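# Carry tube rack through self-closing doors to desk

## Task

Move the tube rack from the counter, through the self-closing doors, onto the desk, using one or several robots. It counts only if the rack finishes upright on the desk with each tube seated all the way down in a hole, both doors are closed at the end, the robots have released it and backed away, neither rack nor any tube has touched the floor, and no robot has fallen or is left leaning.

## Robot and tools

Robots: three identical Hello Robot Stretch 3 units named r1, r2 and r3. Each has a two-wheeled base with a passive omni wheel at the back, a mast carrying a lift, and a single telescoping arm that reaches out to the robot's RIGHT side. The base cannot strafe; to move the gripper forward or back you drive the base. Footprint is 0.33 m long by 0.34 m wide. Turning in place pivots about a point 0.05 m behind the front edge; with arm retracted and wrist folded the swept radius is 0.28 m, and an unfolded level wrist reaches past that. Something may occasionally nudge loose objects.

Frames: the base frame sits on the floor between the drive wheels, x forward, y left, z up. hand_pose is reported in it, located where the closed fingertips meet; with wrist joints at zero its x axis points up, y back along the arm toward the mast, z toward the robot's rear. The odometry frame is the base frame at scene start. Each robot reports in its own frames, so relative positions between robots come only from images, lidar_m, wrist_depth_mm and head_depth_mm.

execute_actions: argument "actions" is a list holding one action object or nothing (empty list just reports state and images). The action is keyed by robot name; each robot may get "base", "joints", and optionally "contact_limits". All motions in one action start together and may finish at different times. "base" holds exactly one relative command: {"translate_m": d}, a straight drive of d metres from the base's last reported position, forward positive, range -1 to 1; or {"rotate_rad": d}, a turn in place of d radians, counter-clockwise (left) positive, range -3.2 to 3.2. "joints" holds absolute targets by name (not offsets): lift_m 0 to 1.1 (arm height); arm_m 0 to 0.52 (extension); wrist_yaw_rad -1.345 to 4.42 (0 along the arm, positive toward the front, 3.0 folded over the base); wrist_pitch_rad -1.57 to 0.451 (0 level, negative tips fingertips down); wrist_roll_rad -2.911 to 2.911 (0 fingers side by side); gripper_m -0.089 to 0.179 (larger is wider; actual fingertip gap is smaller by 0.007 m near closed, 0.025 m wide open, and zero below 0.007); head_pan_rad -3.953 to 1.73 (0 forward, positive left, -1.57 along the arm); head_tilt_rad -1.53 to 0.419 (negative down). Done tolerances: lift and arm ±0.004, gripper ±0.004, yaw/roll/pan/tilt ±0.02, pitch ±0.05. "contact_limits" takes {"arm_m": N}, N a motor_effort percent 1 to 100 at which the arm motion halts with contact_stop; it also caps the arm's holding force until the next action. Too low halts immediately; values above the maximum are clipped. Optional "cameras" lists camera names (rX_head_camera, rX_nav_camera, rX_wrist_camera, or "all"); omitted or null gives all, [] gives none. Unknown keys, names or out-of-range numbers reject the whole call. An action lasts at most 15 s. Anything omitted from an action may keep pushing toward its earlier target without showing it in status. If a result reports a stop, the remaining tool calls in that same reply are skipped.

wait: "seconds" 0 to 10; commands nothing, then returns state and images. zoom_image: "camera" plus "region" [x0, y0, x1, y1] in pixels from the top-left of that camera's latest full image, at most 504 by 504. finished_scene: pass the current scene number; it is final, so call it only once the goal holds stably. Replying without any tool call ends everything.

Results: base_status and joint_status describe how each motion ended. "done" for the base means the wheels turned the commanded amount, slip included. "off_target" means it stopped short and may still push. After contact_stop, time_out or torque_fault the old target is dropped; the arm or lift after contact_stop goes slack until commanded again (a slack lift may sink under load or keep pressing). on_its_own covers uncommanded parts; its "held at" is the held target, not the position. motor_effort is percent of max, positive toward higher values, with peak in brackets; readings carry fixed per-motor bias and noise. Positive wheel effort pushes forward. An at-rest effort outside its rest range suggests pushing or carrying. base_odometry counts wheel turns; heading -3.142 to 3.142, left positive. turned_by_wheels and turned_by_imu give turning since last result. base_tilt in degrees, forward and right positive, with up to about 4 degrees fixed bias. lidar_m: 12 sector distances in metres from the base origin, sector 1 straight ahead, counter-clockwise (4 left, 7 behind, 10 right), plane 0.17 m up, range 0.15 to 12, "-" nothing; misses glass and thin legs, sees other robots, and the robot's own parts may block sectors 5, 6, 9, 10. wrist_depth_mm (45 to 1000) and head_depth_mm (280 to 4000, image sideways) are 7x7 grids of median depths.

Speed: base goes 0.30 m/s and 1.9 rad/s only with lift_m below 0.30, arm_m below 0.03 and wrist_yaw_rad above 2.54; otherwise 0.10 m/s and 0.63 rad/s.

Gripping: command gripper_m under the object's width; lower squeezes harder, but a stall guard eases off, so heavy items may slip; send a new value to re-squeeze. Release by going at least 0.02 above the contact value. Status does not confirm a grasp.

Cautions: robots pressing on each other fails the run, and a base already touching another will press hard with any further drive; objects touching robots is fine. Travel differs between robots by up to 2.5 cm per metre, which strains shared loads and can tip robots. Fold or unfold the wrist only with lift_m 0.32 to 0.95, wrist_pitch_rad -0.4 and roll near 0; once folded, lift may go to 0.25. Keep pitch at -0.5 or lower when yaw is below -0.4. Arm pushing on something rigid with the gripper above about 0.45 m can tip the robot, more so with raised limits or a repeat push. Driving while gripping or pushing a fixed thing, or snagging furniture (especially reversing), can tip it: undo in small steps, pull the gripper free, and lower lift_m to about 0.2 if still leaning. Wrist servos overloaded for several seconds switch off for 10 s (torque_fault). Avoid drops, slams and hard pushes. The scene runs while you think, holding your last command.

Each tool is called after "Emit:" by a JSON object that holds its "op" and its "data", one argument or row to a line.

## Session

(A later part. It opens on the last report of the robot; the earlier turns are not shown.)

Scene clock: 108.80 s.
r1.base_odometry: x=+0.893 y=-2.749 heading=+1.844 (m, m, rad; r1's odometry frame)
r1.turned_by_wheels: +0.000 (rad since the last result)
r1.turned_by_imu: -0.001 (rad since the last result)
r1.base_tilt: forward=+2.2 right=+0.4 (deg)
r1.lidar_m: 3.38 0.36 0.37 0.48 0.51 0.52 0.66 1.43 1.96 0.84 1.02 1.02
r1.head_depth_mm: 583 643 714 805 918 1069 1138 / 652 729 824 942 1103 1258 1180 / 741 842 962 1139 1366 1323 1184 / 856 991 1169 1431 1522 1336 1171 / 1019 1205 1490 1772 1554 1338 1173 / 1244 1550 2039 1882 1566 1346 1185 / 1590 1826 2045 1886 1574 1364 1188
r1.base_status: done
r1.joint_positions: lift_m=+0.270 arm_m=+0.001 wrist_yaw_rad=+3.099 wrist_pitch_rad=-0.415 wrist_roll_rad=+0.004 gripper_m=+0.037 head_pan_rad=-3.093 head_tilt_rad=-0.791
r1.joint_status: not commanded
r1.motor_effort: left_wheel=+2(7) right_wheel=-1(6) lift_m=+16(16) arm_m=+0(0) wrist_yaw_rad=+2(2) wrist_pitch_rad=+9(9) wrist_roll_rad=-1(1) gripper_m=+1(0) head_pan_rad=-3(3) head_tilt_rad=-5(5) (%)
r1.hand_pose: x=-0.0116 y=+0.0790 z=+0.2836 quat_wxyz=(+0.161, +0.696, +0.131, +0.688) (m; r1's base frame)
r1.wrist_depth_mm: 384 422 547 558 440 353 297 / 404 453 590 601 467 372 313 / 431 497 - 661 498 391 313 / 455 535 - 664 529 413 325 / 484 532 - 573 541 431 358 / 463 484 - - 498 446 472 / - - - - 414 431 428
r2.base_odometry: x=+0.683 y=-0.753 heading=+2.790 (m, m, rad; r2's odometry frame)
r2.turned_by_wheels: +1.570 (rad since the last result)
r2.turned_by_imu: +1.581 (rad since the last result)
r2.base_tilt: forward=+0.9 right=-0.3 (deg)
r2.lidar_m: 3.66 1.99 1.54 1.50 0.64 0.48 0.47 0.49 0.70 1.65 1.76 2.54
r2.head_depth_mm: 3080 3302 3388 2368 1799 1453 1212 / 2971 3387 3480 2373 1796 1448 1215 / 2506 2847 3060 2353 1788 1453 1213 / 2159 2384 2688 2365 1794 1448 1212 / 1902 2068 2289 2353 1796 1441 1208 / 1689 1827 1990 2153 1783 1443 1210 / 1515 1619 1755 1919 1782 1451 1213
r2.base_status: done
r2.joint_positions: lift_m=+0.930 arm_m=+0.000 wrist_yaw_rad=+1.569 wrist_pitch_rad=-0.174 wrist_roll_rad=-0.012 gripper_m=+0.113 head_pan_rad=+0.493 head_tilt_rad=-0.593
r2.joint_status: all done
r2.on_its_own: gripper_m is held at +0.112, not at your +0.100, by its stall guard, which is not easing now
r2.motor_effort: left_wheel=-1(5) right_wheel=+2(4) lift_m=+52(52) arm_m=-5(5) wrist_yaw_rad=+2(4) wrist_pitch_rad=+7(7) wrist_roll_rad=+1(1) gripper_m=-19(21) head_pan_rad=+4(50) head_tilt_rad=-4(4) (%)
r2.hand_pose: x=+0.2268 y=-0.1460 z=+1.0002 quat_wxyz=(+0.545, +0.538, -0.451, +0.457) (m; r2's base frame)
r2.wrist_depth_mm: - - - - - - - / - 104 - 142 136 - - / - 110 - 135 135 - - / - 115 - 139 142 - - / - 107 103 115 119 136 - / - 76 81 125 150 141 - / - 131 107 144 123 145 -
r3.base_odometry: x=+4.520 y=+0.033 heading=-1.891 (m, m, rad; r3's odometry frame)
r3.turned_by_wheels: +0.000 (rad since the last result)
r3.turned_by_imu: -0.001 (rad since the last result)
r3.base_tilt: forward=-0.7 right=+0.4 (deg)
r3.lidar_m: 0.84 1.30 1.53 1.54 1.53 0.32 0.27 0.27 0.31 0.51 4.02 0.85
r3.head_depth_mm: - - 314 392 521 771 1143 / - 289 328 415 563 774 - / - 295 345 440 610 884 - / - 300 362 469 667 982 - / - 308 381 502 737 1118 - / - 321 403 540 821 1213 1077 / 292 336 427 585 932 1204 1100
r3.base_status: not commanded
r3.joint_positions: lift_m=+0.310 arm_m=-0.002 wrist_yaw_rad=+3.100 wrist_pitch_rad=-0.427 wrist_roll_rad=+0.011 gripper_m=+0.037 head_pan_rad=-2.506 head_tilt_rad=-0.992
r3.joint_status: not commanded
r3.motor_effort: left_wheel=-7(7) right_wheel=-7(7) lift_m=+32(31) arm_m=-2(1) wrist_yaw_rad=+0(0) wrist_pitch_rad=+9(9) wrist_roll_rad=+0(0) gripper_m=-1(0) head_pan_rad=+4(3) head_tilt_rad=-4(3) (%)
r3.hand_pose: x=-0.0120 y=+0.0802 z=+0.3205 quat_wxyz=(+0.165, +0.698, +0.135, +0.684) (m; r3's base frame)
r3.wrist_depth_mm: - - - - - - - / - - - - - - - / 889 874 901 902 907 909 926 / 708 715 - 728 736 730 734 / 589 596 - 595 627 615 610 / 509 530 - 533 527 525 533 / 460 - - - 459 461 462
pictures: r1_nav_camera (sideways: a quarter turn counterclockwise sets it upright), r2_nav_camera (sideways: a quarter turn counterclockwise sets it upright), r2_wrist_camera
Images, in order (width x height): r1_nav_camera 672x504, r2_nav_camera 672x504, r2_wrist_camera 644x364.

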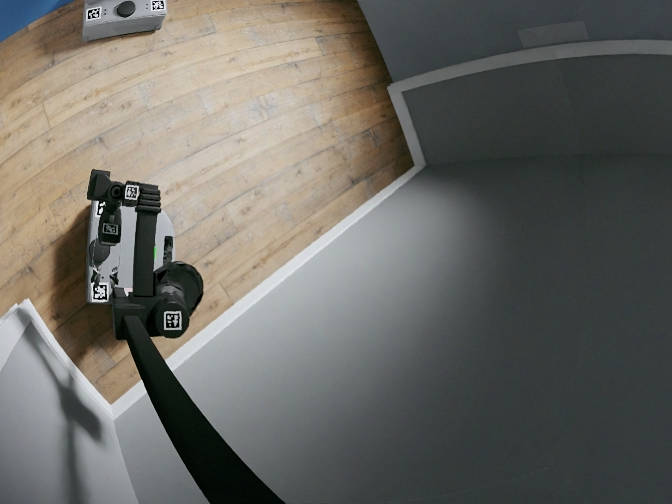

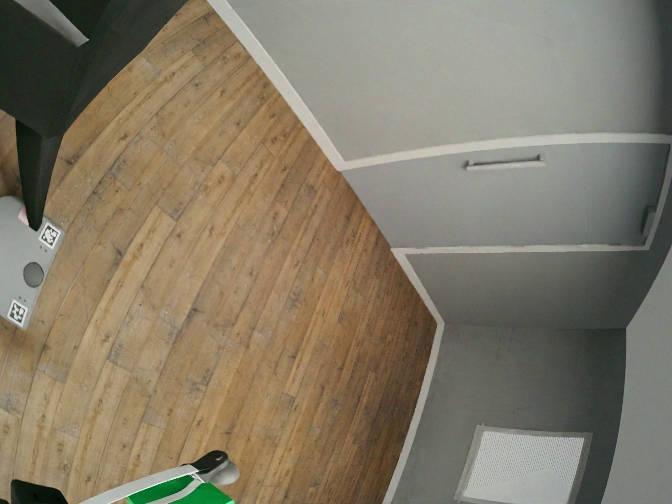

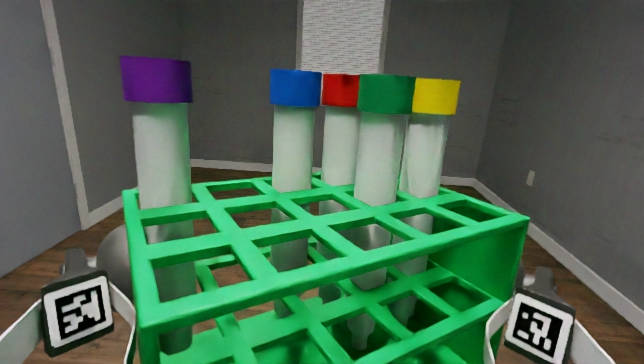

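Emit:
{"op": "execute_actions", "data": {
  "actions": [
    {"r1":{"base":{"rotate_rad":0.72}}}
  ],
  "cameras": []
}}

Emit:
{"op": "execute_actions", "data": {
  "actions": [
    {"r1":{"base":{"translate_m":-1.0}},"r2":{"base":{"translate_m":0.9}}}
  ],
  "cameras": ["r1_nav_camera"]
}}

Emit:
{"op": "execute_actions", "data": {
  "actions": [
    {"r1":{"base":{"translate_m":-0.4},"joints":{"head_tilt_rad":-1.0,"head_pan_rad":-3.0}},"r2":{"base":{"rotate_rad":1.0},"joints":{"head_pan_rad":0}}}
  ],
  "cameras": ["r1_nav_camera","r2_nav_camera"]
}}

Scene clock: 112.17 s.
r1.base_odometry: x=+0.893 y=-2.749 heading=+2.564 (m, m, rad; r1's odometry frame)
r1.turned_by_wheels: +0.720 (rad since the last result)
r1.turned_by_imu: +0.720 (rad since the last result)
r1.base_tilt: forward=+2.1 right=+0.5 (deg)
r1.lidar_m: 0.36 0.40 0.52 0.51 0.55 0.81 1.84 2.06 0.83 1.02 1.11 3.67
r1.head_depth_mm: 1609 1821 2045 1806 1516 1313 1155 / 1639 1857 2074 1810 1524 1320 1186 / 1725 1943 2149 1837 1543 1323 1184 / 1744 1978 2219 1834 1549 1338 1170 / 1790 2041 2225 1862 1559 1357 1176 / 1813 2086 2267 1866 1570 1346 1180 / 1831 2064 2290 1893 1569 1359 1190
r1.base_status: done
r1.joint_positions: lift_m=+0.270 arm_m=+0.001 wrist_yaw_rad=+3.099 wrist_pitch_rad=-0.415 wrist_roll_rad=+0.004 gripper_m=+0.037 head_pan_rad=-3.093 head_tilt_rad=-0.791
r1.joint_status: not commanded
r1.motor_effort: left_wheel=-2(9) right_wheel=+2(7) lift_m=+16(16) arm_m=+0(1) wrist_yaw_rad=+2(2) wrist_pitch_rad=+10(9) wrist_roll_rad=-1(0) gripper_m=-1(0) head_pan_rad=-4(3) head_tilt_rad=-5(5) (%)
r1.hand_pose: x=-0.0116 y=+0.0790 z=+0.2836 quat_wxyz=(+0.161, +0.696, +0.131, +0.688) (m; r1's base frame)
r1.wrist_depth_mm: 524 512 494 495 494 487 474 / 557 556 558 550 537 516 459 / 627 610 - 596 591 576 460 / 635 647 - 643 628 613 445 / 550 552 - 574 581 567 451 / 458 491 - - 495 500 434 / - - - - 417 420 404
r2.base_odometry: x=+0.683 y=-0.753 heading=+2.790 (m, m, rad; r2's odometry frame)
r2.turned_by_wheels: +0.000 (rad since the last result)
r2.turned_by_imu: -0.001 (rad since the last result)
r2.base_tilt: forward=+0.9 right=-0.5 (deg)
r2.lidar_m: 3.66 1.99 1.53 1.50 0.64 0.48 0.47 0.50 0.70 1.65 1.75 2.53
r2.head_depth_mm: 3036 3327 3459 2360 1794 1456 1214 / 2984 3368 3475 2368 1805 1445 1213 / 2521 2813 3051 2360 1794 1442 1208 / 2166 2394 2657 2353 1796 1446 1211 / 1915 2077 2270 2333 1797 1448 1214 / 1689 1829 1993 2155 1788 1449 1206 / 1500 1614 1764 1920 1784 1446 1207
r2.base_status: not commanded
r2.joint_positions: lift_m=+0.930 arm_m=+0.000 wrist_yaw_rad=+1.569 wrist_pitch_rad=-0.174 wrist_roll_rad=-0.012 gripper_m=+0.113 head_pan_rad=+0.493 head_tilt_rad=-0.593
r2.joint_status: not commanded
r2.on_its_own: gripper_m is held at +0.112, not at your +0.100, by its stall guard, which is not easing now
r2.motor_effort: left_wheel=-1(1) right_wheel=+2(2) lift_m=+52(52) arm_m=-5(5) wrist_yaw_rad=+2(2) wrist_pitch_rad=+7(7) wrist_roll_rad=+1(1) gripper_m=-19(20) head_pan_rad=+4(4) head_tilt_rad=-4(4) (%)
r2.hand_pose: x=+0.2268 y=-0.1460 z=+1.0002 quat_wxyz=(+0.545, +0.538, -0.451, +0.457) (m; r2's base frame)
r2.wrist_depth_mm: - - - - - - - / - 104 - 141 135 - - / - 110 - 135 134 - - / - 115 - 138 141 - - / - 107 103 115 119 135 - / - 76 81 124 150 141 - / - 131 107 145 123 145 -
r3.base_odometry: x=+4.520 y=+0.033 heading=-1.891 (m, m, rad; r3's odometry frame)
r3.turned_by_wheels: +0.000 (rad since the last result)
r3.turned_by_imu: -0.001 (rad since the last result)
r3.base_tilt: forward=-0.7 right=+0.3 (deg)
r3.lidar_m: 0.84 1.29 1.53 1.54 1.52 0.32 0.27 0.27 0.31 0.51 4.04 0.85
r3.head_depth_mm: - - 314 392 521 770 1141 / - 288 329 414 562 775 - / - 295 344 440 611 884 - / - 300 361 469 668 985 - / - 309 381 502 736 1124 - / - 321 403 540 821 1208 1077 / 292 336 427 584 930 1207 1098
r3.base_status: not commanded
r3.joint_positions: lift_m=+0.310 arm_m=-0.002 wrist_yaw_rad=+3.100 wrist_pitch_rad=-0.427 wrist_roll_rad=+0.011 gripper_m=+0.037 head_pan_rad=-2.506 head_tilt_rad=-0.992
r3.joint_status: not commanded
r3.motor_effort: left_wheel=-7(7) right_wheel=-6(7) lift_m=+31(30) arm_m=-1(2) wrist_yaw_rad=+0(0) wrist_pitch_rad=+9(9) wrist_roll_rad=+0(0) gripper_m=+0(0) head_pan_rad=+3(3) head_tilt_rad=-3(4) (%)
r3.hand_pose: x=-0.0120 y=+0.0802 z=+0.3205 quat_wxyz=(+0.165, +0.698, +0.135, +0.684) (m; r3's base frame)
r3.wrist_depth_mm: - - - - - - - / - - - - - - - / 865 868 901 895 909 931 914 / 708 702 - 724 724 737 746 / 595 594 - 605 629 614 620 / 507 530 - 534 524 526 526 / 460 - - - 456 459 463
pictures: none
No camera images: the call's "cameras" was empty. Leave "cameras" out to get every camera's image.

Scene clock: 122.13 s.
r1.base_odometry: x=+1.730 y=-3.296 heading=+2.564 (m, m, rad; r1's odometry frame)
r1.turned_by_wheels: +0.000 (rad since the last result)
r1.turned_by_imu: -0.002 (rad since the last result)
r1.base_tilt: forward=+2.2 right=+0.5 (deg)
r1.lidar_m: 1.36 0.79 0.61 0.61 0.65 0.87 0.85 0.99 1.35 1.04 0.83 1.44
r1.head_depth_mm: 715 816 942 1103 1340 1303 1157 / 774 858 977 1146 1378 1323 1179 / 807 920 1069 1264 1469 1334 1182 / 823 937 1090 1291 1487 1335 1168 / 834 954 1110 1320 1527 1342 1177 / 849 970 1133 1355 1540 1348 1183 / 861 985 1158 1390 1579 1351 1192
r1.base_status: done
r1.joint_positions: lift_m=+0.270 arm_m=+0.001 wrist_yaw_rad=+3.099 wrist_pitch_rad=-0.415 wrist_roll_rad=+0.004 gripper_m=+0.037 head_pan_rad=-3.093 head_tilt_rad=-0.791
r1.joint_status: not commanded
r1.motor_effort: left_wheel=-2(10) right_wheel=+2(4) lift_m=+15(16) arm_m=+1(1) wrist_yaw_rad=+2(1) wrist_pitch_rad=+9(10) wrist_roll_rad=-1(0) gripper_m=+1(1) head_pan_rad=-4(4) head_tilt_rad=-5(5) (%)
r1.hand_pose: x=-0.0116 y=+0.0790 z=+0.2836 quat_wxyz=(+0.161, +0.696, +0.131, +0.688) (m; r1's base frame)
r1.wrist_depth_mm: 599 599 589 578 565 573 560 / 654 649 637 633 625 628 604 / 702 700 - 682 700 675 676 / 661 676 - 707 710 709 704 / 542 553 - 577 584 594 608 / 458 491 - - 503 491 500 / - - - - 416 423 436
r2.base_odometry: x=-0.162 y=-0.442 heading=+2.790 (m, m, rad; r2's odometry frame)
r2.turned_by_wheels: +0.000 (rad since the last result)
r2.turned_by_imu: -0.004 (rad since the last result)
r2.base_tilt: forward=+0.9 right=-0.3 (deg)
r2.lidar_m: 2.76 1.91 1.47 1.44 1.52 1.41 1.37 1.44 1.75 1.72 1.82 2.62
r2.head_depth_mm: 2308 2496 2724 2369 1795 1458 1208 / 2444 2659 2872 2368 1798 1452 1209 / 2406 2727 2957 2367 1801 1451 1213 / 2063 2295 2566 2379 1802 1443 1214 / 1821 1983 2195 2256 1790 1450 1211 / 1628 1760 1899 2065 1802 1439 1207 / 1452 1571 1697 1836 1781 1447 1207
r2.base_status: done
r2.joint_positions: lift_m=+0.930 arm_m=+0.000 wrist_yaw_rad=+1.569 wrist_pitch_rad=-0.174 wrist_roll_rad=-0.012 gripper_m=+0.113 head_pan_rad=+0.493 head_tilt_rad=-0.593
r2.joint_status: not commanded
r2.on_its_own: gripper_m is held at +0.112, not at your +0.100, by its stall guard, which is not easing now
r2.motor_effort: left_wheel=-1(1) right_wheel=+2(6) lift_m=+52(52) arm_m=-5(5) wrist_yaw_rad=+1(2) wrist_pitch_rad=+7(7) wrist_roll_rad=+1(1) gripper_m=-19(19) head_pan_rad=+4(4) head_tilt_rad=-4(4) (%)
r2.hand_pose: x=+0.2268 y=-0.1460 z=+1.0002 quat_wxyz=(+0.545, +0.538, -0.451, +0.457) (m; r2's base frame)
r2.wrist_depth_mm: - - - - - - - / - 104 - 142 136 - - / - 110 - 136 135 - - / - 115 - 139 141 - - / - 107 103 115 119 135 - / - 76 81 125 151 141 - / - 131 107 144 123 144 -
r3.base_odometry: x=+4.520 y=+0.033 heading=-1.891 (m, m, rad; r3's odometry frame)
r3.turned_by_wheels: +0.000 (rad since the last result)
r3.turned_by_imu: -0.002 (rad since the last result)
r3.base_tilt: forward=-0.7 right=+0.4 (deg)
r3.lidar_m: 1.29 1.29 0.88 1.53 1.52 0.32 0.27 0.27 0.31 0.51 4.04 1.08
r3.head_depth_mm: - - 314 392 521 771 1140 / - 289 329 415 563 774 - / - 295 345 440 611 885 - / - 300 362 470 669 984 - / - 308 381 502 737 1123 - / - 321 402 539 822 1210 1078 / 292 336 427 585 929 1204 1096
r3.base_status: not commanded
r3.joint_positions: lift_m=+0.310 arm_m=-0.002 wrist_yaw_rad=+3.100 wrist_pitch_rad=-0.427 wrist_roll_rad=+0.011 gripper_m=+0.037 head_pan_rad=-2.506 head_tilt_rad=-0.992
r3.joint_status: not commanded
r3.motor_effort: left_wheel=-7(7) right_wheel=-6(7) lift_m=+31(31) arm_m=-1(1) wrist_yaw_rad=+0(0) wrist_pitch_rad=+9(9) wrist_roll_rad=+0(0) gripper_m=+0(0) head_pan_rad=+3(3) head_tilt_rad=-4(4) (%)
r3.hand_pose: x=-0.0120 y=+0.0802 z=+0.3205 quat_wxyz=(+0.165, +0.698, +0.135, +0.684) (m; r3's base frame)
r3.wrist_depth_mm: - - - - - - - / - - - - - 806 - / 876 880 899 909 903 841 935 / 707 715 - 719 728 726 743 / 595 605 - 599 629 610 613 / 507 529 - 539 516 527 528 / 458 - - - 454 464 465
pictures: r1_nav_camera (sideways: a quarter turn counterclockwise sets it upright)
Images, in order (width x height): r1_nav_camera 672x504.

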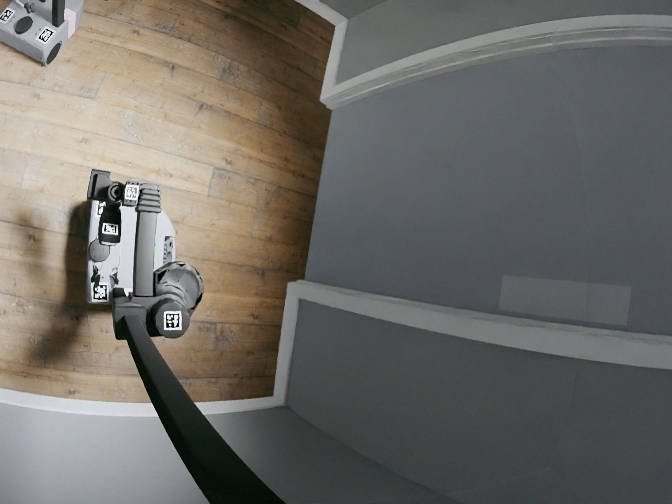

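Scene clock: 125.20 s.
r1.base_odometry: x=+2.065 y=-3.514 heading=+2.564 (m, m, rad; r1's odometry frame)
r1.turned_by_wheels: +0.000 (rad since the last result)
r1.turned_by_imu: -0.001 (rad since the last result)
r1.base_tilt: forward=+2.2 right=+0.5 (deg)
r1.lidar_m: 1.76 0.84 0.66 0.64 0.59 0.45 0.45 0.57 0.83 1.45 1.20 1.07
r1.head_depth_mm: 465 533 604 700 931 1194 - / 477 561 678 837 1062 1247 - / 491 578 701 895 1233 1266 - / 503 595 726 937 1317 1249 - / 514 612 757 981 1327 1241 - / 529 632 785 1030 1349 1249 1126 / 543 651 815 1084 1381 1259 1140
r1.base_status: done
r1.joint_positions: lift_m=+0.270 arm_m=+0.001 wrist_yaw_rad=+3.099 wrist_pitch_rad=-0.415 wrist_roll_rad=+0.004 gripper_m=+0.037 head_pan_rad=-3.007 head_tilt_rad=-0.988
r1.joint_status: all done
r1.motor_effort: left_wheel=-2(9) right_wheel=+2(4) lift_m=+16(16) arm_m=+0(0) wrist_yaw_rad=+2(2) wrist_pitch_rad=+9(10) wrist_roll_rad=-1(0) gripper_m=+0(1) head_pan_rad=+3(18) head_tilt_rad=-6(21) (%)
r1.hand_pose: x=-0.0116 y=+0.0790 z=+0.2836 quat_wxyz=(+0.161, +0.696, +0.131, +0.688) (m; r1's base frame)
r1.wrist_depth_mm: 491 623 611 612 596 593 598 / 508 679 680 668 667 667 647 / 507 710 - 729 728 705 710 / 512 656 - 699 737 733 736 / 502 558 - 573 588 590 597 / 454 489 - - 500 492 497 / - - - - 413 425 425
r2.base_odometry: x=-0.162 y=-0.442 heading=-2.494 (m, m, rad; r2's odometry frame)
r2.turned_by_wheels: +1.000 (rad since the last result)
r2.turned_by_imu: +1.007 (rad since the last result)
r2.base_tilt: forward=+0.8 right=-0.4 (deg)
r2.lidar_m: 1.49 1.43 1.50 1.42 1.38 1.43 1.77 1.72 1.80 2.50 2.77 2.00
r2.head_depth_mm: 1522 1707 1943 2178 1792 1492 - / 1442 1599 1805 2069 1796 1457 1159 / 1361 1530 1711 1954 1784 1448 1210 / 1303 1440 1619 1814 1793 1444 1208 / 1247 1372 1522 1710 1792 1444 1206 / 1186 1299 1444 1619 1733 1446 1211 / 1134 1244 1365 1521 1673 1440 1210
r2.base_status: done
r2.joint_positions: lift_m=+0.930 arm_m=+0.000 wrist_yaw_rad=+1.569 wrist_pitch_rad=-0.174 wrist_roll_rad=-0.012 gripper_m=+0.113 head_pan_rad=+0.007 head_tilt_rad=-0.593
r2.joint_status: all done
r2.on_its_own: gripper_m is held at +0.112, not at your +0.100, by its stall guard, which is not easing now
r2.motor_effort: left_wheel=-1(4) right_wheel=+2(6) lift_m=+52(52) arm_m=-5(5) wrist_yaw_rad=+2(1) wrist_pitch_rad=+8(8) wrist_roll_rad=+1(1) gripper_m=-19(19) head_pan_rad=-4(43) head_tilt_rad=-5(4) (%)
r2.hand_pose: x=+0.2268 y=-0.1459 z=+1.0002 quat_wxyz=(+0.545, +0.538, -0.451, +0.457) (m; r2's base frame)
r2.wrist_depth_mm: - - - - - - - / - 104 - 141 136 - - / - 111 - 136 134 - - / - 116 - 139 140 - - / - 107 102 115 119 135 - / - 76 81 125 151 141 - / - 131 107 145 123 145 -
r3.base_odometry: x=+4.520 y=+0.033 heading=-1.891 (m, m, rad; r3's odometry frame)
r3.turned_by_wheels: +0.000 (rad since the last result)
r3.turned_by_imu: -0.001 (rad since the last result)
r3.base_tilt: forward=-0.7 right=+0.3 (deg)
r3.lidar_m: 1.29 1.29 1.16 1.54 1.52 0.32 0.27 0.27 0.31 0.51 4.02 1.07
r3.head_depth_mm: - - 314 392 522 769 1142 / - 289 329 415 562 776 - / - 295 344 440 609 886 - / - 300 362 469 668 981 - / - 308 381 502 736 1118 - / - 321 403 541 821 1209 1077 / 292 336 427 585 927 1206 1100
r3.base_status: not commanded
r3.joint_positions: lift_m=+0.310 arm_m=-0.002 wrist_yaw_rad=+3.100 wrist_pitch_rad=-0.427 wrist_roll_rad=+0.011 gripper_m=+0.037 head_pan_rad=-2.506 head_tilt_rad=-0.992
r3.joint_status: not commanded
r3.motor_effort: left_wheel=-7(7) right_wheel=-7(7) lift_m=+30(31) arm_m=-2(2) wrist_yaw_rad=+0(1) wrist_pitch_rad=+9(9) wrist_roll_rad=+0(0) gripper_m=+0(0) head_pan_rad=+3(3) head_tilt_rad=-4(4) (%)
r3.hand_pose: x=-0.0120 y=+0.0802 z=+0.3205 quat_wxyz=(+0.165, +0.698, +0.135, +0.684) (m; r3's base frame)
r3.wrist_depth_mm: - - - - - - - / - - - - - - - / 870 889 898 909 910 917 922 / 698 712 - 717 730 729 746 / 594 595 - 599 631 613 622 / 510 527 - 537 520 531 528 / 459 - - - 455 460 461
pictures: r1_nav_camera (sideways: a quarter turn counterclockwise sets it upright), r2_nav_camera (sideways: a quarter turn counterclockwise sets it upright)
Images, in order (width x height): r1_nav_camera 672x504, r2_nav_camera 672x504.

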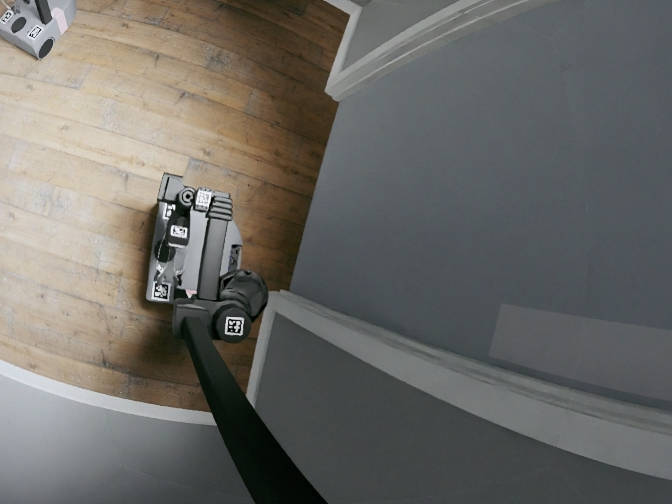

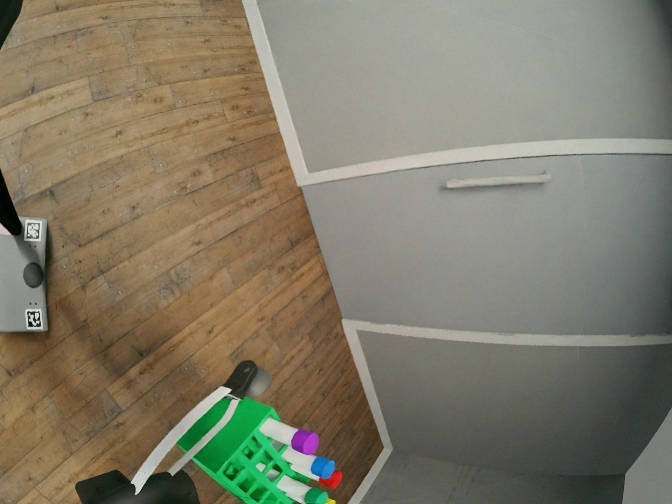

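Emit:
{"op": "execute_actions", "data": {
  "actions": [
    {"r1":{"base":{"rotate_rad":0.75}}}
  ],
  "cameras": []
}}

Emit:
{"op": "execute_actions", "data": {
  "actions": [
    {"r1":{"base":{"translate_m":-0.28}}}
  ],
  "cameras": []
}}

Emit:
{"op": "execute_actions", "data": {
  "actions": [
    {"r1":{"base":{"rotate_rad":-0.92},"joints":{"lift_m":0.31}}}
  ],
  "cameras": ["r1_nav_camera"]
}}

Emit:
{"op": "execute_actions", "data": {
  "actions": [
    {"r1":{"base":{"translate_m":-0.3}}}
  ],
  "cameras": ["r1_nav_camera"]
}}

Scene clock: 127.93 s.
r1.base_odometry: x=+2.065 y=-3.514 heading=-2.970 (m, m, rad; r1's odometry frame)
r1.turned_by_wheels: +0.750 (rad since the last result)
r1.turned_by_imu: +0.750 (rad since the last result)
r1.base_tilt: forward=+2.1 right=+0.5 (deg)
r1.lidar_m: 0.72 0.64 0.65 0.51 0.50 0.53 0.64 1.00 1.45 1.07 1.82 1.17
r1.head_depth_mm: 637 720 823 967 1165 1226 - / 715 823 967 1157 1321 1263 - / 816 955 1154 1449 1371 1264 - / 926 1088 1327 1539 1374 1248 - / 971 1214 1617 1561 1386 1247 - / 1219 1587 1779 1579 1403 1259 1130 / 1367 1558 1750 1586 1399 1259 1145
r1.base_status: done
r1.joint_positions: lift_m=+0.270 arm_m=+0.001 wrist_yaw_rad=+3.099 wrist_pitch_rad=-0.415 wrist_roll_rad=+0.004 gripper_m=+0.037 head_pan_rad=-3.006 head_tilt_rad=-0.988
r1.joint_status: not commanded
r1.motor_effort: left_wheel=-2(9) right_wheel=+2(7) lift_m=+16(16) arm_m=-1(0) wrist_yaw_rad=+2(2) wrist_pitch_rad=+9(9) wrist_roll_rad=-1(0) gripper_m=+1(1) head_pan_rad=+3(3) head_tilt_rad=-7(6) (%)
r1.hand_pose: x=-0.0116 y=+0.0790 z=+0.2836 quat_wxyz=(+0.161, +0.696, +0.131, +0.688) (m; r1's base frame)
r1.wrist_depth_mm: 383 382 520 605 677 570 489 / 414 414 555 645 732 600 506 / 439 462 - 729 764 631 530 / 462 509 - 682 727 669 557 / 496 525 - 578 572 589 572 / 464 488 - - 505 494 496 / - - - - 420 424 431
r2.base_odometry: x=-0.162 y=-0.442 heading=-2.494 (m, m, rad; r2's odometry frame)
r2.turned_by_wheels: +0.000 (rad since the last result)
r2.turned_by_imu: -0.001 (rad since the last result)
r2.base_tilt: forward=+0.9 right=-0.3 (deg)
r2.lidar_m: 1.48 1.44 1.50 1.42 1.38 1.42 1.77 1.72 1.79 2.50 2.77 2.00
r2.head_depth_mm: 1520 1698 1945 2178 1807 1494 - / 1440 1602 1802 2091 1798 1440 1157 / 1358 1521 1704 1933 1805 1446 1209 / 1304 1440 1609 1822 1795 1440 1212 / 1241 1364 1520 1708 1790 1446 1213 / 1183 1294 1445 1609 1732 1446 1208 / 1134 1242 1360 1516 1686 1438 1205
r2.base_status: not commanded
r2.joint_positions: lift_m=+0.930 arm_m=+0.000 wrist_yaw_rad=+1.569 wrist_pitch_rad=-0.174 wrist_roll_rad=-0.012 gripper_m=+0.113 head_pan_rad=+0.007 head_tilt_rad=-0.593
r2.joint_status: not commanded
r2.on_its_own: gripper_m is held at +0.112, not at your +0.100, by its stall guard, which is not easing now
r2.motor_effort: left_wheel=+0(1) right_wheel=+2(2) lift_m=+52(52) arm_m=-5(5) wrist_yaw_rad=+3(2) wrist_pitch_rad=+8(7) wrist_roll_rad=+1(1) gripper_m=-20(19) head_pan_rad=-4(4) head_tilt_rad=-4(5) (%)
r2.hand_pose: x=+0.2268 y=-0.1459 z=+1.0002 quat_wxyz=(+0.545, +0.538, -0.451, +0.457) (m; r2's base frame)
r2.wrist_depth_mm: - - - - - - - / - 105 - 141 136 - - / - 110 - 135 134 - - / - 115 - 139 140 - - / - 107 102 115 119 135 - / - 76 81 124 151 141 - / - 131 107 145 123 145 -
r3.base_odometry: x=+4.520 y=+0.033 heading=-1.891 (m, m, rad; r3's odometry frame)
r3.turned_by_wheels: +0.000 (rad since the last result)
r3.turned_by_imu: +0.000 (rad since the last result)
r3.base_tilt: forward=-0.7 right=+0.3 (deg)
r3.lidar_m: 1.29 1.30 1.16 1.53 1.53 0.32 0.27 0.27 0.31 0.51 4.02 1.07
r3.head_depth_mm: - - 314 392 521 769 1145 / - 289 328 415 564 775 - / - 295 345 440 610 884 - / - 300 362 469 668 983 - / - 308 381 502 737 1121 - / - 321 403 541 822 1206 1073 / 291 336 427 584 926 1201 1098
r3.base_status: not commanded
r3.joint_positions: lift_m=+0.310 arm_m=-0.002 wrist_yaw_rad=+3.100 wrist_pitch_rad=-0.427 wrist_roll_rad=+0.011 gripper_m=+0.037 head_pan_rad=-2.506 head_tilt_rad=-0.992
r3.joint_status: not commanded
r3.motor_effort: left_wheel=-7(7) right_wheel=-7(7) lift_m=+31(31) arm_m=-2(1) wrist_yaw_rad=-1(0) wrist_pitch_rad=+9(9) wrist_roll_rad=+0(0) gripper_m=+0(0) head_pan_rad=+4(3) head_tilt_rad=-4(4) (%)
r3.hand_pose: x=-0.0120 y=+0.0802 z=+0.3205 quat_wxyz=(+0.165, +0.698, +0.135, +0.684) (m; r3's base frame)
r3.wrist_depth_mm: - - - - - - - / - - - - - - - / 876 886 898 897 912 928 921 / 698 707 - 732 737 729 742 / 587 594 - 602 633 616 618 / 510 526 - 537 523 529 525 / 461 - - - 456 459 463
pictures: none
No camera images: the call's "cameras" was empty. Leave "cameras" out to get every camera's image.

Scene clock: 130.60 s.
r1.base_odometry: x=+2.341 y=-3.466 heading=-2.970 (m, m, rad; r1's odometry frame)
r1.turned_by_wheels: +0.000 (rad since the last result)
r1.turned_by_imu: -0.001 (rad since the last result)
r1.base_tilt: forward=+2.1 right=+0.5 (deg)
r1.lidar_m: 0.96 0.85 0.50 0.38 0.34 0.34 0.41 0.71 1.24 1.19 1.13 1.56
r1.head_depth_mm: 403 456 522 612 735 900 - / 453 520 608 734 918 1088 - / 517 604 729 915 1227 1265 - / 601 722 905 1169 1372 1258 - / 667 775 950 1372 1374 1245 - / 674 927 1379 1578 1390 1252 1135 / 922 1287 1533 1598 1403 1255 1141
r1.base_status: done
r1.joint_positions: lift_m=+0.270 arm_m=+0.001 wrist_yaw_rad=+3.099 wrist_pitch_rad=-0.415 wrist_roll_rad=+0.004 gripper_m=+0.037 head_pan_rad=-3.006 head_tilt_rad=-0.988
r1.joint_status: not commanded
r1.motor_effort: left_wheel=-2(11) right_wheel=+2(5) lift_m=+16(16) arm_m=-1(0) wrist_yaw_rad=+2(2) wrist_pitch_rad=+9(9) wrist_roll_rad=-1(0) gripper_m=+1(0) head_pan_rad=+3(4) head_tilt_rad=-6(6) (%)
r1.hand_pose: x=-0.0116 y=+0.0790 z=+0.2836 quat_wxyz=(+0.161, +0.696, +0.131, +0.688) (m; r1's base frame)
r1.wrist_depth_mm: 264 289 390 392 488 694 646 / 275 313 418 428 556 746 656 / 289 342 - 480 642 810 695 / 307 367 - 538 662 760 704 / 327 393 - 559 591 599 597 / 346 405 - - 503 493 496 / - - - - 415 425 428
r2.base_odometry: x=-0.162 y=-0.442 heading=-2.494 (m, m, rad; r2's odometry frame)
r2.turned_by_wheels: +0.000 (rad since the last result)
r2.turned_by_imu: -0.001 (rad since the last result)
r2.base_tilt: forward=+0.9 right=-0.3 (deg)
r2.lidar_m: 1.49 1.44 1.50 1.42 1.38 1.43 1.77 1.72 1.79 2.50 2.77 2.00
r2.head_depth_mm: 1519 1704 1949 2156 1797 1486 - / 1432 1602 1804 2090 1788 1449 1154 / 1368 1521 1708 1948 1790 1446 1210 / 1293 1440 1605 1837 1800 1454 1212 / 1243 1370 1518 1706 1787 1448 1208 / 1181 1291 1442 1616 1738 1441 1208 / 1131 1237 1368 1508 1676 1446 1208
r2.base_status: not commanded
r2.joint_positions: lift_m=+0.930 arm_m=+0.000 wrist_yaw_rad=+1.569 wrist_pitch_rad=-0.174 wrist_roll_rad=-0.012 gripper_m=+0.113 head_pan_rad=+0.007 head_tilt_rad=-0.593
r2.joint_status: not commanded
r2.on_its_own: gripper_m is held at +0.112, not at your +0.100, by its stall guard, which is not easing now
r2.motor_effort: left_wheel=-1(2) right_wheel=+2(3) lift_m=+52(52) arm_m=-5(5) wrist_yaw_rad=+3(2) wrist_pitch_rad=+7(8) wrist_roll_rad=+1(1) gripper_m=-19(20) head_pan_rad=-5(4) head_tilt_rad=-4(4) (%)
r2.hand_pose: x=+0.2268 y=-0.1459 z=+1.0002 quat_wxyz=(+0.545, +0.538, -0.451, +0.457) (m; r2's base frame)
r2.wrist_depth_mm: - - - - - - - / - 104 - 142 135 - - / - 110 - 135 134 - - / - 115 - 139 141 - - / - 108 102 115 119 135 - / - 76 81 125 150 141 - / - 131 107 144 123 145 -
r3.base_odometry: x=+4.520 y=+0.033 heading=-1.891 (m, m, rad; r3's odometry frame)
r3.turned_by_wheels: +0.000 (rad since the last result)
r3.turned_by_imu: +0.000 (rad since the last result)
r3.base_tilt: forward=-0.7 right=+0.4 (deg)
r3.lidar_m: 1.29 1.30 1.53 1.24 1.53 0.33 0.27 0.27 0.31 0.51 4.03 1.07
r3.head_depth_mm: - - 314 392 521 771 1144 / - 289 328 415 563 774 - / - 295 344 441 612 887 - / - 300 362 469 668 983 - / - 308 381 502 737 1126 - / - 321 403 541 821 1205 1075 / 292 336 427 585 928 1206 1097
r3.base_status: not commanded
r3.joint_positions: lift_m=+0.310 arm_m=-0.002 wrist_yaw_rad=+3.100 wrist_pitch_rad=-0.427 wrist_roll_rad=+0.011 gripper_m=+0.037 head_pan_rad=-2.506 head_tilt_rad=-0.992
r3.joint_status: not commanded
r3.motor_effort: left_wheel=-7(7) right_wheel=-7(7) lift_m=+30(31) arm_m=-2(1) wrist_yaw_rad=+0(0) wrist_pitch_rad=+9(9) wrist_roll_rad=+0(0) gripper_m=+0(0) head_pan_rad=+3(3) head_tilt_rad=-4(4) (%)
r3.hand_pose: x=-0.0120 y=+0.0802 z=+0.3205 quat_wxyz=(+0.165, +0.698, +0.135, +0.684) (m; r3's base frame)
r3.wrist_depth_mm: - - - - - - - / - - - - - - - / 860 877 913 894 919 926 910 / 698 721 - 729 725 734 736 / 593 591 - 604 625 612 610 / 511 525 - 533 522 524 529 / 457 - - - 459 460 462
pictures: none
No camera images: the call's "cameras" was empty. Leave "cameras" out to get every camera's image.

Scene clock: 132.57 s.
r1.base_odometry: x=+2.341 y=-3.466 heading=+2.394 (m, m, rad; r1's odometry frame)
r1.turned_by_wheels: -0.920 (rad since the last result)
r1.turned_by_imu: -0.921 (rad since the last result)
r1.base_tilt: forward=+2.1 right=+0.5 (deg)
r1.lidar_m: 1.23 1.33 0.91 0.85 0.40 0.36 0.34 0.35 0.45 0.81 1.26 1.13
r1.head_depth_mm: 300 349 423 538 739 1003 - / 299 352 428 544 749 1015 - / 301 355 432 550 761 1052 - / 303 358 436 558 773 1168 - / 305 360 440 564 787 1195 - / 307 363 443 572 801 1210 1134 / 309 366 449 578 815 1224 1139
r1.base_status: done
r1.joint_positions: lift_m=+0.310 arm_m=+0.001 wrist_yaw_rad=+3.099 wrist_pitch_rad=-0.415 wrist_roll_rad=+0.004 gripper_m=+0.037 head_pan_rad=-3.006 head_tilt_rad=-0.988
r1.joint_status: all done
r1.motor_effort: left_wheel=+2(8) right_wheel=-1(5) lift_m=+23(24) arm_m=-1(1) wrist_yaw_rad=+2(2) wrist_pitch_rad=+9(9) wrist_roll_rad=-1(1) gripper_m=+1(0) head_pan_rad=+4(5) head_tilt_rad=-6(6) (%)
r1.hand_pose: x=-0.0116 y=+0.0790 z=+0.3231 quat_wxyz=(+0.161, +0.696, +0.131, +0.688) (m; r1's base frame)
r1.wrist_depth_mm: 361 532 808 813 848 878 908 / 356 519 890 886 933 941 - / 334 552 - 960 957 - - / 340 564 - 757 795 822 828 / 366 524 - 633 644 638 671 / 398 489 - 544 561 543 544 / 425 - - - 456 463 473
r2.base_odometry: x=-0.162 y=-0.442 heading=-2.494 (m, m, rad; r2's odometry frame)
r2.turned_by_wheels: +0.000 (rad since the last result)
r2.turned_by_imu: +0.000 (rad since the last result)
r2.base_tilt: forward=+0.9 right=-0.3 (deg)
r2.lidar_m: 1.48 1.44 1.50 1.42 1.38 1.42 1.77 1.72 1.80 2.50 2.77 2.00
r2.head_depth_mm: 1508 1705 1943 2163 1800 1480 - / 1442 1602 1803 2084 1797 1452 1157 / 1366 1520 1710 1950 1799 1452 1209 / 1302 1442 1611 1829 1791 1445 1210 / 1241 1368 1521 1722 1777 1449 1215 / 1183 1292 1438 1609 1726 1445 1212 / 1131 1245 1369 1522 1677 1445 1201
r2.base_status: not commanded
r2.joint_positions: lift_m=+0.930 arm_m=+0.000 wrist_yaw_rad=+1.569 wrist_pitch_rad=-0.174 wrist_roll_rad=-0.012 gripper_m=+0.113 head_pan_rad=+0.007 head_tilt_rad=-0.593
r2.joint_status: not commanded
r2.on_its_own: gripper_m is held at +0.112, not at your +0.100, by its stall guard, which is not easing now
r2.motor_effort: left_wheel=-1(1) right_wheel=+3(2) lift_m=+52(52) arm_m=-5(5) wrist_yaw_rad=+3(3) wrist_pitch_rad=+7(7) wrist_roll_rad=+1(1) gripper_m=-20(19) head_pan_rad=-4(5) head_tilt_rad=-4(4) (%)
r2.hand_pose: x=+0.2268 y=-0.1459 z=+1.0002 quat_wxyz=(+0.545, +0.538, -0.451, +0.457) (m; r2's base frame)
r2.wrist_depth_mm: - - - - - - - / - 104 - 141 136 - - / - 110 - 135 134 - - / - 115 - 139 141 - - / - 108 102 115 118 135 - / - 76 81 125 150 142 - / - 132 107 145 123 145 -
r3.base_odometry: x=+4.520 y=+0.033 heading=-1.891 (m, m, rad; r3's odometry frame)
r3.turned_by_wheels: +0.000 (rad since the last result)
r3.turned_by_imu: +0.000 (rad since the last result)
r3.base_tilt: forward=-0.7 right=+0.3 (deg)
r3.lidar_m: 1.29 1.30 1.53 1.24 1.52 0.32 0.27 0.27 0.31 0.51 4.02 1.08
r3.head_depth_mm: - - 314 392 521 770 1145 / - 289 328 415 561 774 - / - 295 344 440 611 885 - / - 300 361 469 669 985 - / - 308 381 503 737 1127 - / - 321 402 540 822 1205 1076 / 292 336 427 584 929 1205 1095
r3.base_status: not commanded
r3.joint_positions: lift_m=+0.310 arm_m=-0.002 wrist_yaw_rad=+3.100 wrist_pitch_rad=-0.427 wrist_roll_rad=+0.011 gripper_m=+0.037 head_pan_rad=-2.506 head_tilt_rad=-0.992
r3.joint_status: not commanded
r3.motor_effort: left_wheel=-7(8) right_wheel=-6(7) lift_m=+31(31) arm_m=-1(1) wrist_yaw_rad=+0(0) wrist_pitch_rad=+9(9) wrist_roll_rad=+0(1) gripper_m=-1(1) head_pan_rad=+3(3) head_tilt_rad=-3(5) (%)
r3.hand_pose: x=-0.0120 y=+0.0802 z=+0.3205 quat_wxyz=(+0.165, +0.698, +0.135, +0.684) (m; r3's base frame)
r3.wrist_depth_mm: - - - - - - - / - - - - - - - / 865 876 890 898 905 930 935 / 705 713 - 714 728 726 737 / 593 591 - 601 624 613 623 / 510 530 - 534 518 524 526 / 457 - - - 455 456 463
pictures: r1_nav_camera (sideways: a quarter turn counterclockwise sets it upright)
Images, in order (width x height): r1_nav_camera 672x504.

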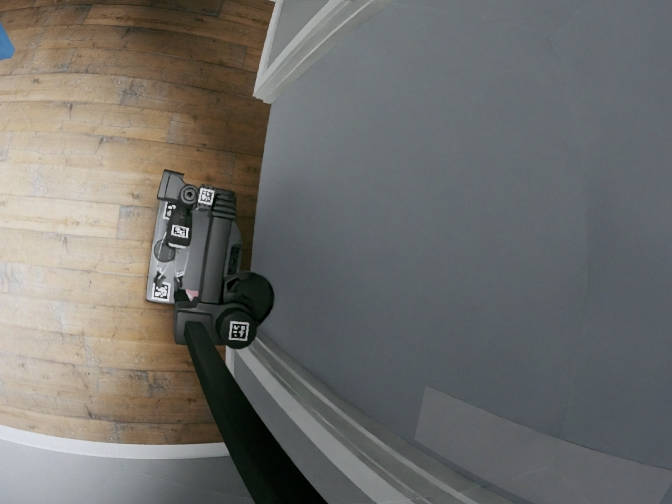

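Scene clock: 136.60 s.
r1.base_odometry: x=+2.561 y=-3.670 heading=+2.394 (m, m, rad; r1's odometry frame)
r1.turned_by_wheels: +0.000 (rad since the last result)
r1.turned_by_imu: +0.001 (rad since the last result)
r1.base_tilt: forward=+2.1 right=+0.5 (deg)
r1.lidar_m: 1.44 1.28 0.88 0.23 0.25 0.35 0.27 0.27 0.29 0.42 1.28 1.41
r1.head_depth_mm: - 313 387 515 757 1232 - / - 305 371 484 695 970 - / - 300 355 457 638 912 - / - 293 340 432 590 876 - / - 288 327 410 550 839 - / - - 313 390 514 758 1114 / - - 304 372 483 694 1101
r1.base_status: done
r1.joint_positions: lift_m=+0.310 arm_m=+0.001 wrist_yaw_rad=+3.100 wrist_pitch_rad=-0.415 wrist_roll_rad=+0.004 gripper_m=+0.037 head_pan_rad=-3.006 head_tilt_rad=-0.992
r1.joint_status: not commanded
r1.motor_effort: left_wheel=-11(50) right_wheel=-8(36) lift_m=+22(23) arm_m=-1(1) wrist_yaw_rad=+0(2) wrist_pitch_rad=+10(10) wrist_roll_rad=+0(1) gripper_m=+0(0) head_pan_rad=+4(3) head_tilt_rad=-4(6) (%)
r1.hand_pose: x=-0.0118 y=+0.0790 z=+0.3231 quat_wxyz=(+0.161, +0.696, +0.131, +0.688) (m; r1's base frame)
r1.wrist_depth_mm: - - 242 257 825 857 873 / - - 261 283 896 913 964 / 945 968 - 313 950 - - / 753 744 - 350 779 809 825 / 591 602 - 383 640 645 653 / 509 512 - 425 555 539 554 / 447 - - - 452 462 474
r2.base_odometry: x=-0.162 y=-0.442 heading=-2.494 (m, m, rad; r2's odometry frame)
r2.turned_by_wheels: +0.000 (rad since the last result)
r2.turned_by_imu: -0.001 (rad since the last result)
r2.base_tilt: forward=+0.8 right=-0.3 (deg)
r2.lidar_m: 1.16 1.17 1.50 1.43 1.38 1.42 1.77 1.72 1.79 2.50 2.77 2.00
r2.head_depth_mm: 1512 1711 1942 2169 1806 1492 - / 1401 1577 1800 2076 1797 1454 1154 / 1238 1398 1574 1836 1802 1449 1211 / 1118 1240 1387 1569 1715 1439 1204 / 1005 1108 1231 1383 1565 1439 1212 / 937 1048 1211 1609 1736 1438 1208 / - 1273 1373 1519 1673 1448 1204
r2.base_status: not commanded
r2.joint_positions: lift_m=+0.930 arm_m=+0.000 wrist_yaw_rad=+1.569 wrist_pitch_rad=-0.174 wrist_roll_rad=-0.012 gripper_m=+0.113 head_pan_rad=+0.007 head_tilt_rad=-0.593
r2.joint_status: not commanded
r2.on_its_own: gripper_m is held at +0.112, not at your +0.100, by its stall guard, which is not easing now
r2.motor_effort: left_wheel=-1(1) right_wheel=+2(2) lift_m=+52(52) arm_m=-5(5) wrist_yaw_rad=+3(2) wrist_pitch_rad=+7(7) wrist_roll_rad=+1(1) gripper_m=-19(19) head_pan_rad=-4(5) head_tilt_rad=-4(4) (%)
r2.hand_pose: x=+0.2268 y=-0.1459 z=+1.0002 quat_wxyz=(+0.545, +0.538, -0.451, +0.457) (m; r2's base frame)
r2.wrist_depth_mm: - - - - - - - / - 104 - 142 135 - - / - 110 - 135 134 - - / - 116 - 139 140 - - / - 107 102 115 119 135 - / - 76 81 125 150 141 - / - 132 107 145 122 144 -
r3.base_odometry: x=+4.520 y=+0.033 heading=-1.891 (m, m, rad; r3's odometry frame)
r3.turned_by_wheels: +0.000 (rad since the last result)
r3.turned_by_imu: -0.001 (rad since the last result)
r3.base_tilt: forward=-0.7 right=+0.3 (deg)
r3.lidar_m: 1.29 1.29 1.53 1.53 1.52 0.32 0.27 0.27 0.31 0.51 4.02 1.08
r3.head_depth_mm: - - 314 392 522 769 1141 / - 288 328 415 562 775 - / - 295 344 441 611 886 - / - 300 362 470 668 985 - / - 308 381 502 738 1124 - / - 321 403 541 822 1214 1077 / 292 336 427 585 929 1206 1103
r3.base_status: not commanded
r3.joint_positions: lift_m=+0.310 arm_m=-0.002 wrist_yaw_rad=+3.100 wrist_pitch_rad=-0.427 wrist_roll_rad=+0.011 gripper_m=+0.037 head_pan_rad=-2.506 head_tilt_rad=-0.992
r3.joint_status: not commanded
r3.motor_effort: left_wheel=-7(7) right_wheel=-7(7) lift_m=+31(31) arm_m=-2(2) wrist_yaw_rad=+0(0) wrist_pitch_rad=+9(9) wrist_roll_rad=+0(0) gripper_m=+0(0) head_pan_rad=+3(2) head_tilt_rad=-4(3) (%)
r3.hand_pose: x=-0.0120 y=+0.0802 z=+0.3205 quat_wxyz=(+0.165, +0.698, +0.135, +0.684) (m; r3's base frame)
r3.wrist_depth_mm: - - - - - - - / - - - - - - - / 890 873 901 906 919 924 917 / 709 704 - 721 728 730 739 / 598 596 - 602 625 612 622 / 507 527 - 537 522 521 527 / 457 - - - 459 458 462
pictures: r1_nav_camera (sideways: a quarter turn counterclockwise sets it upright)
Images, in order (width x height): r1_nav_camera 672x504.

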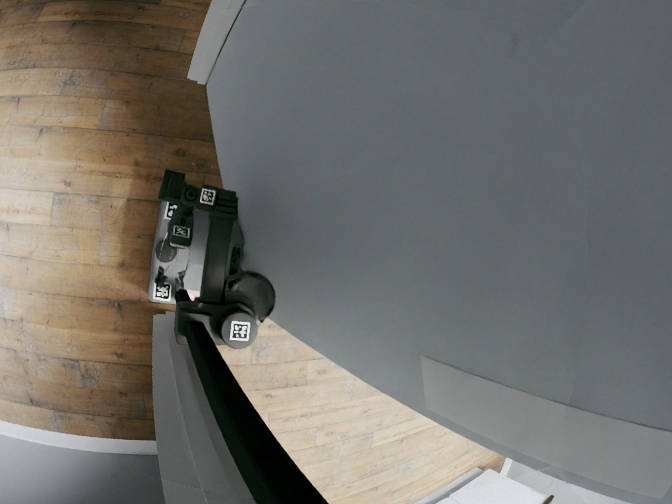

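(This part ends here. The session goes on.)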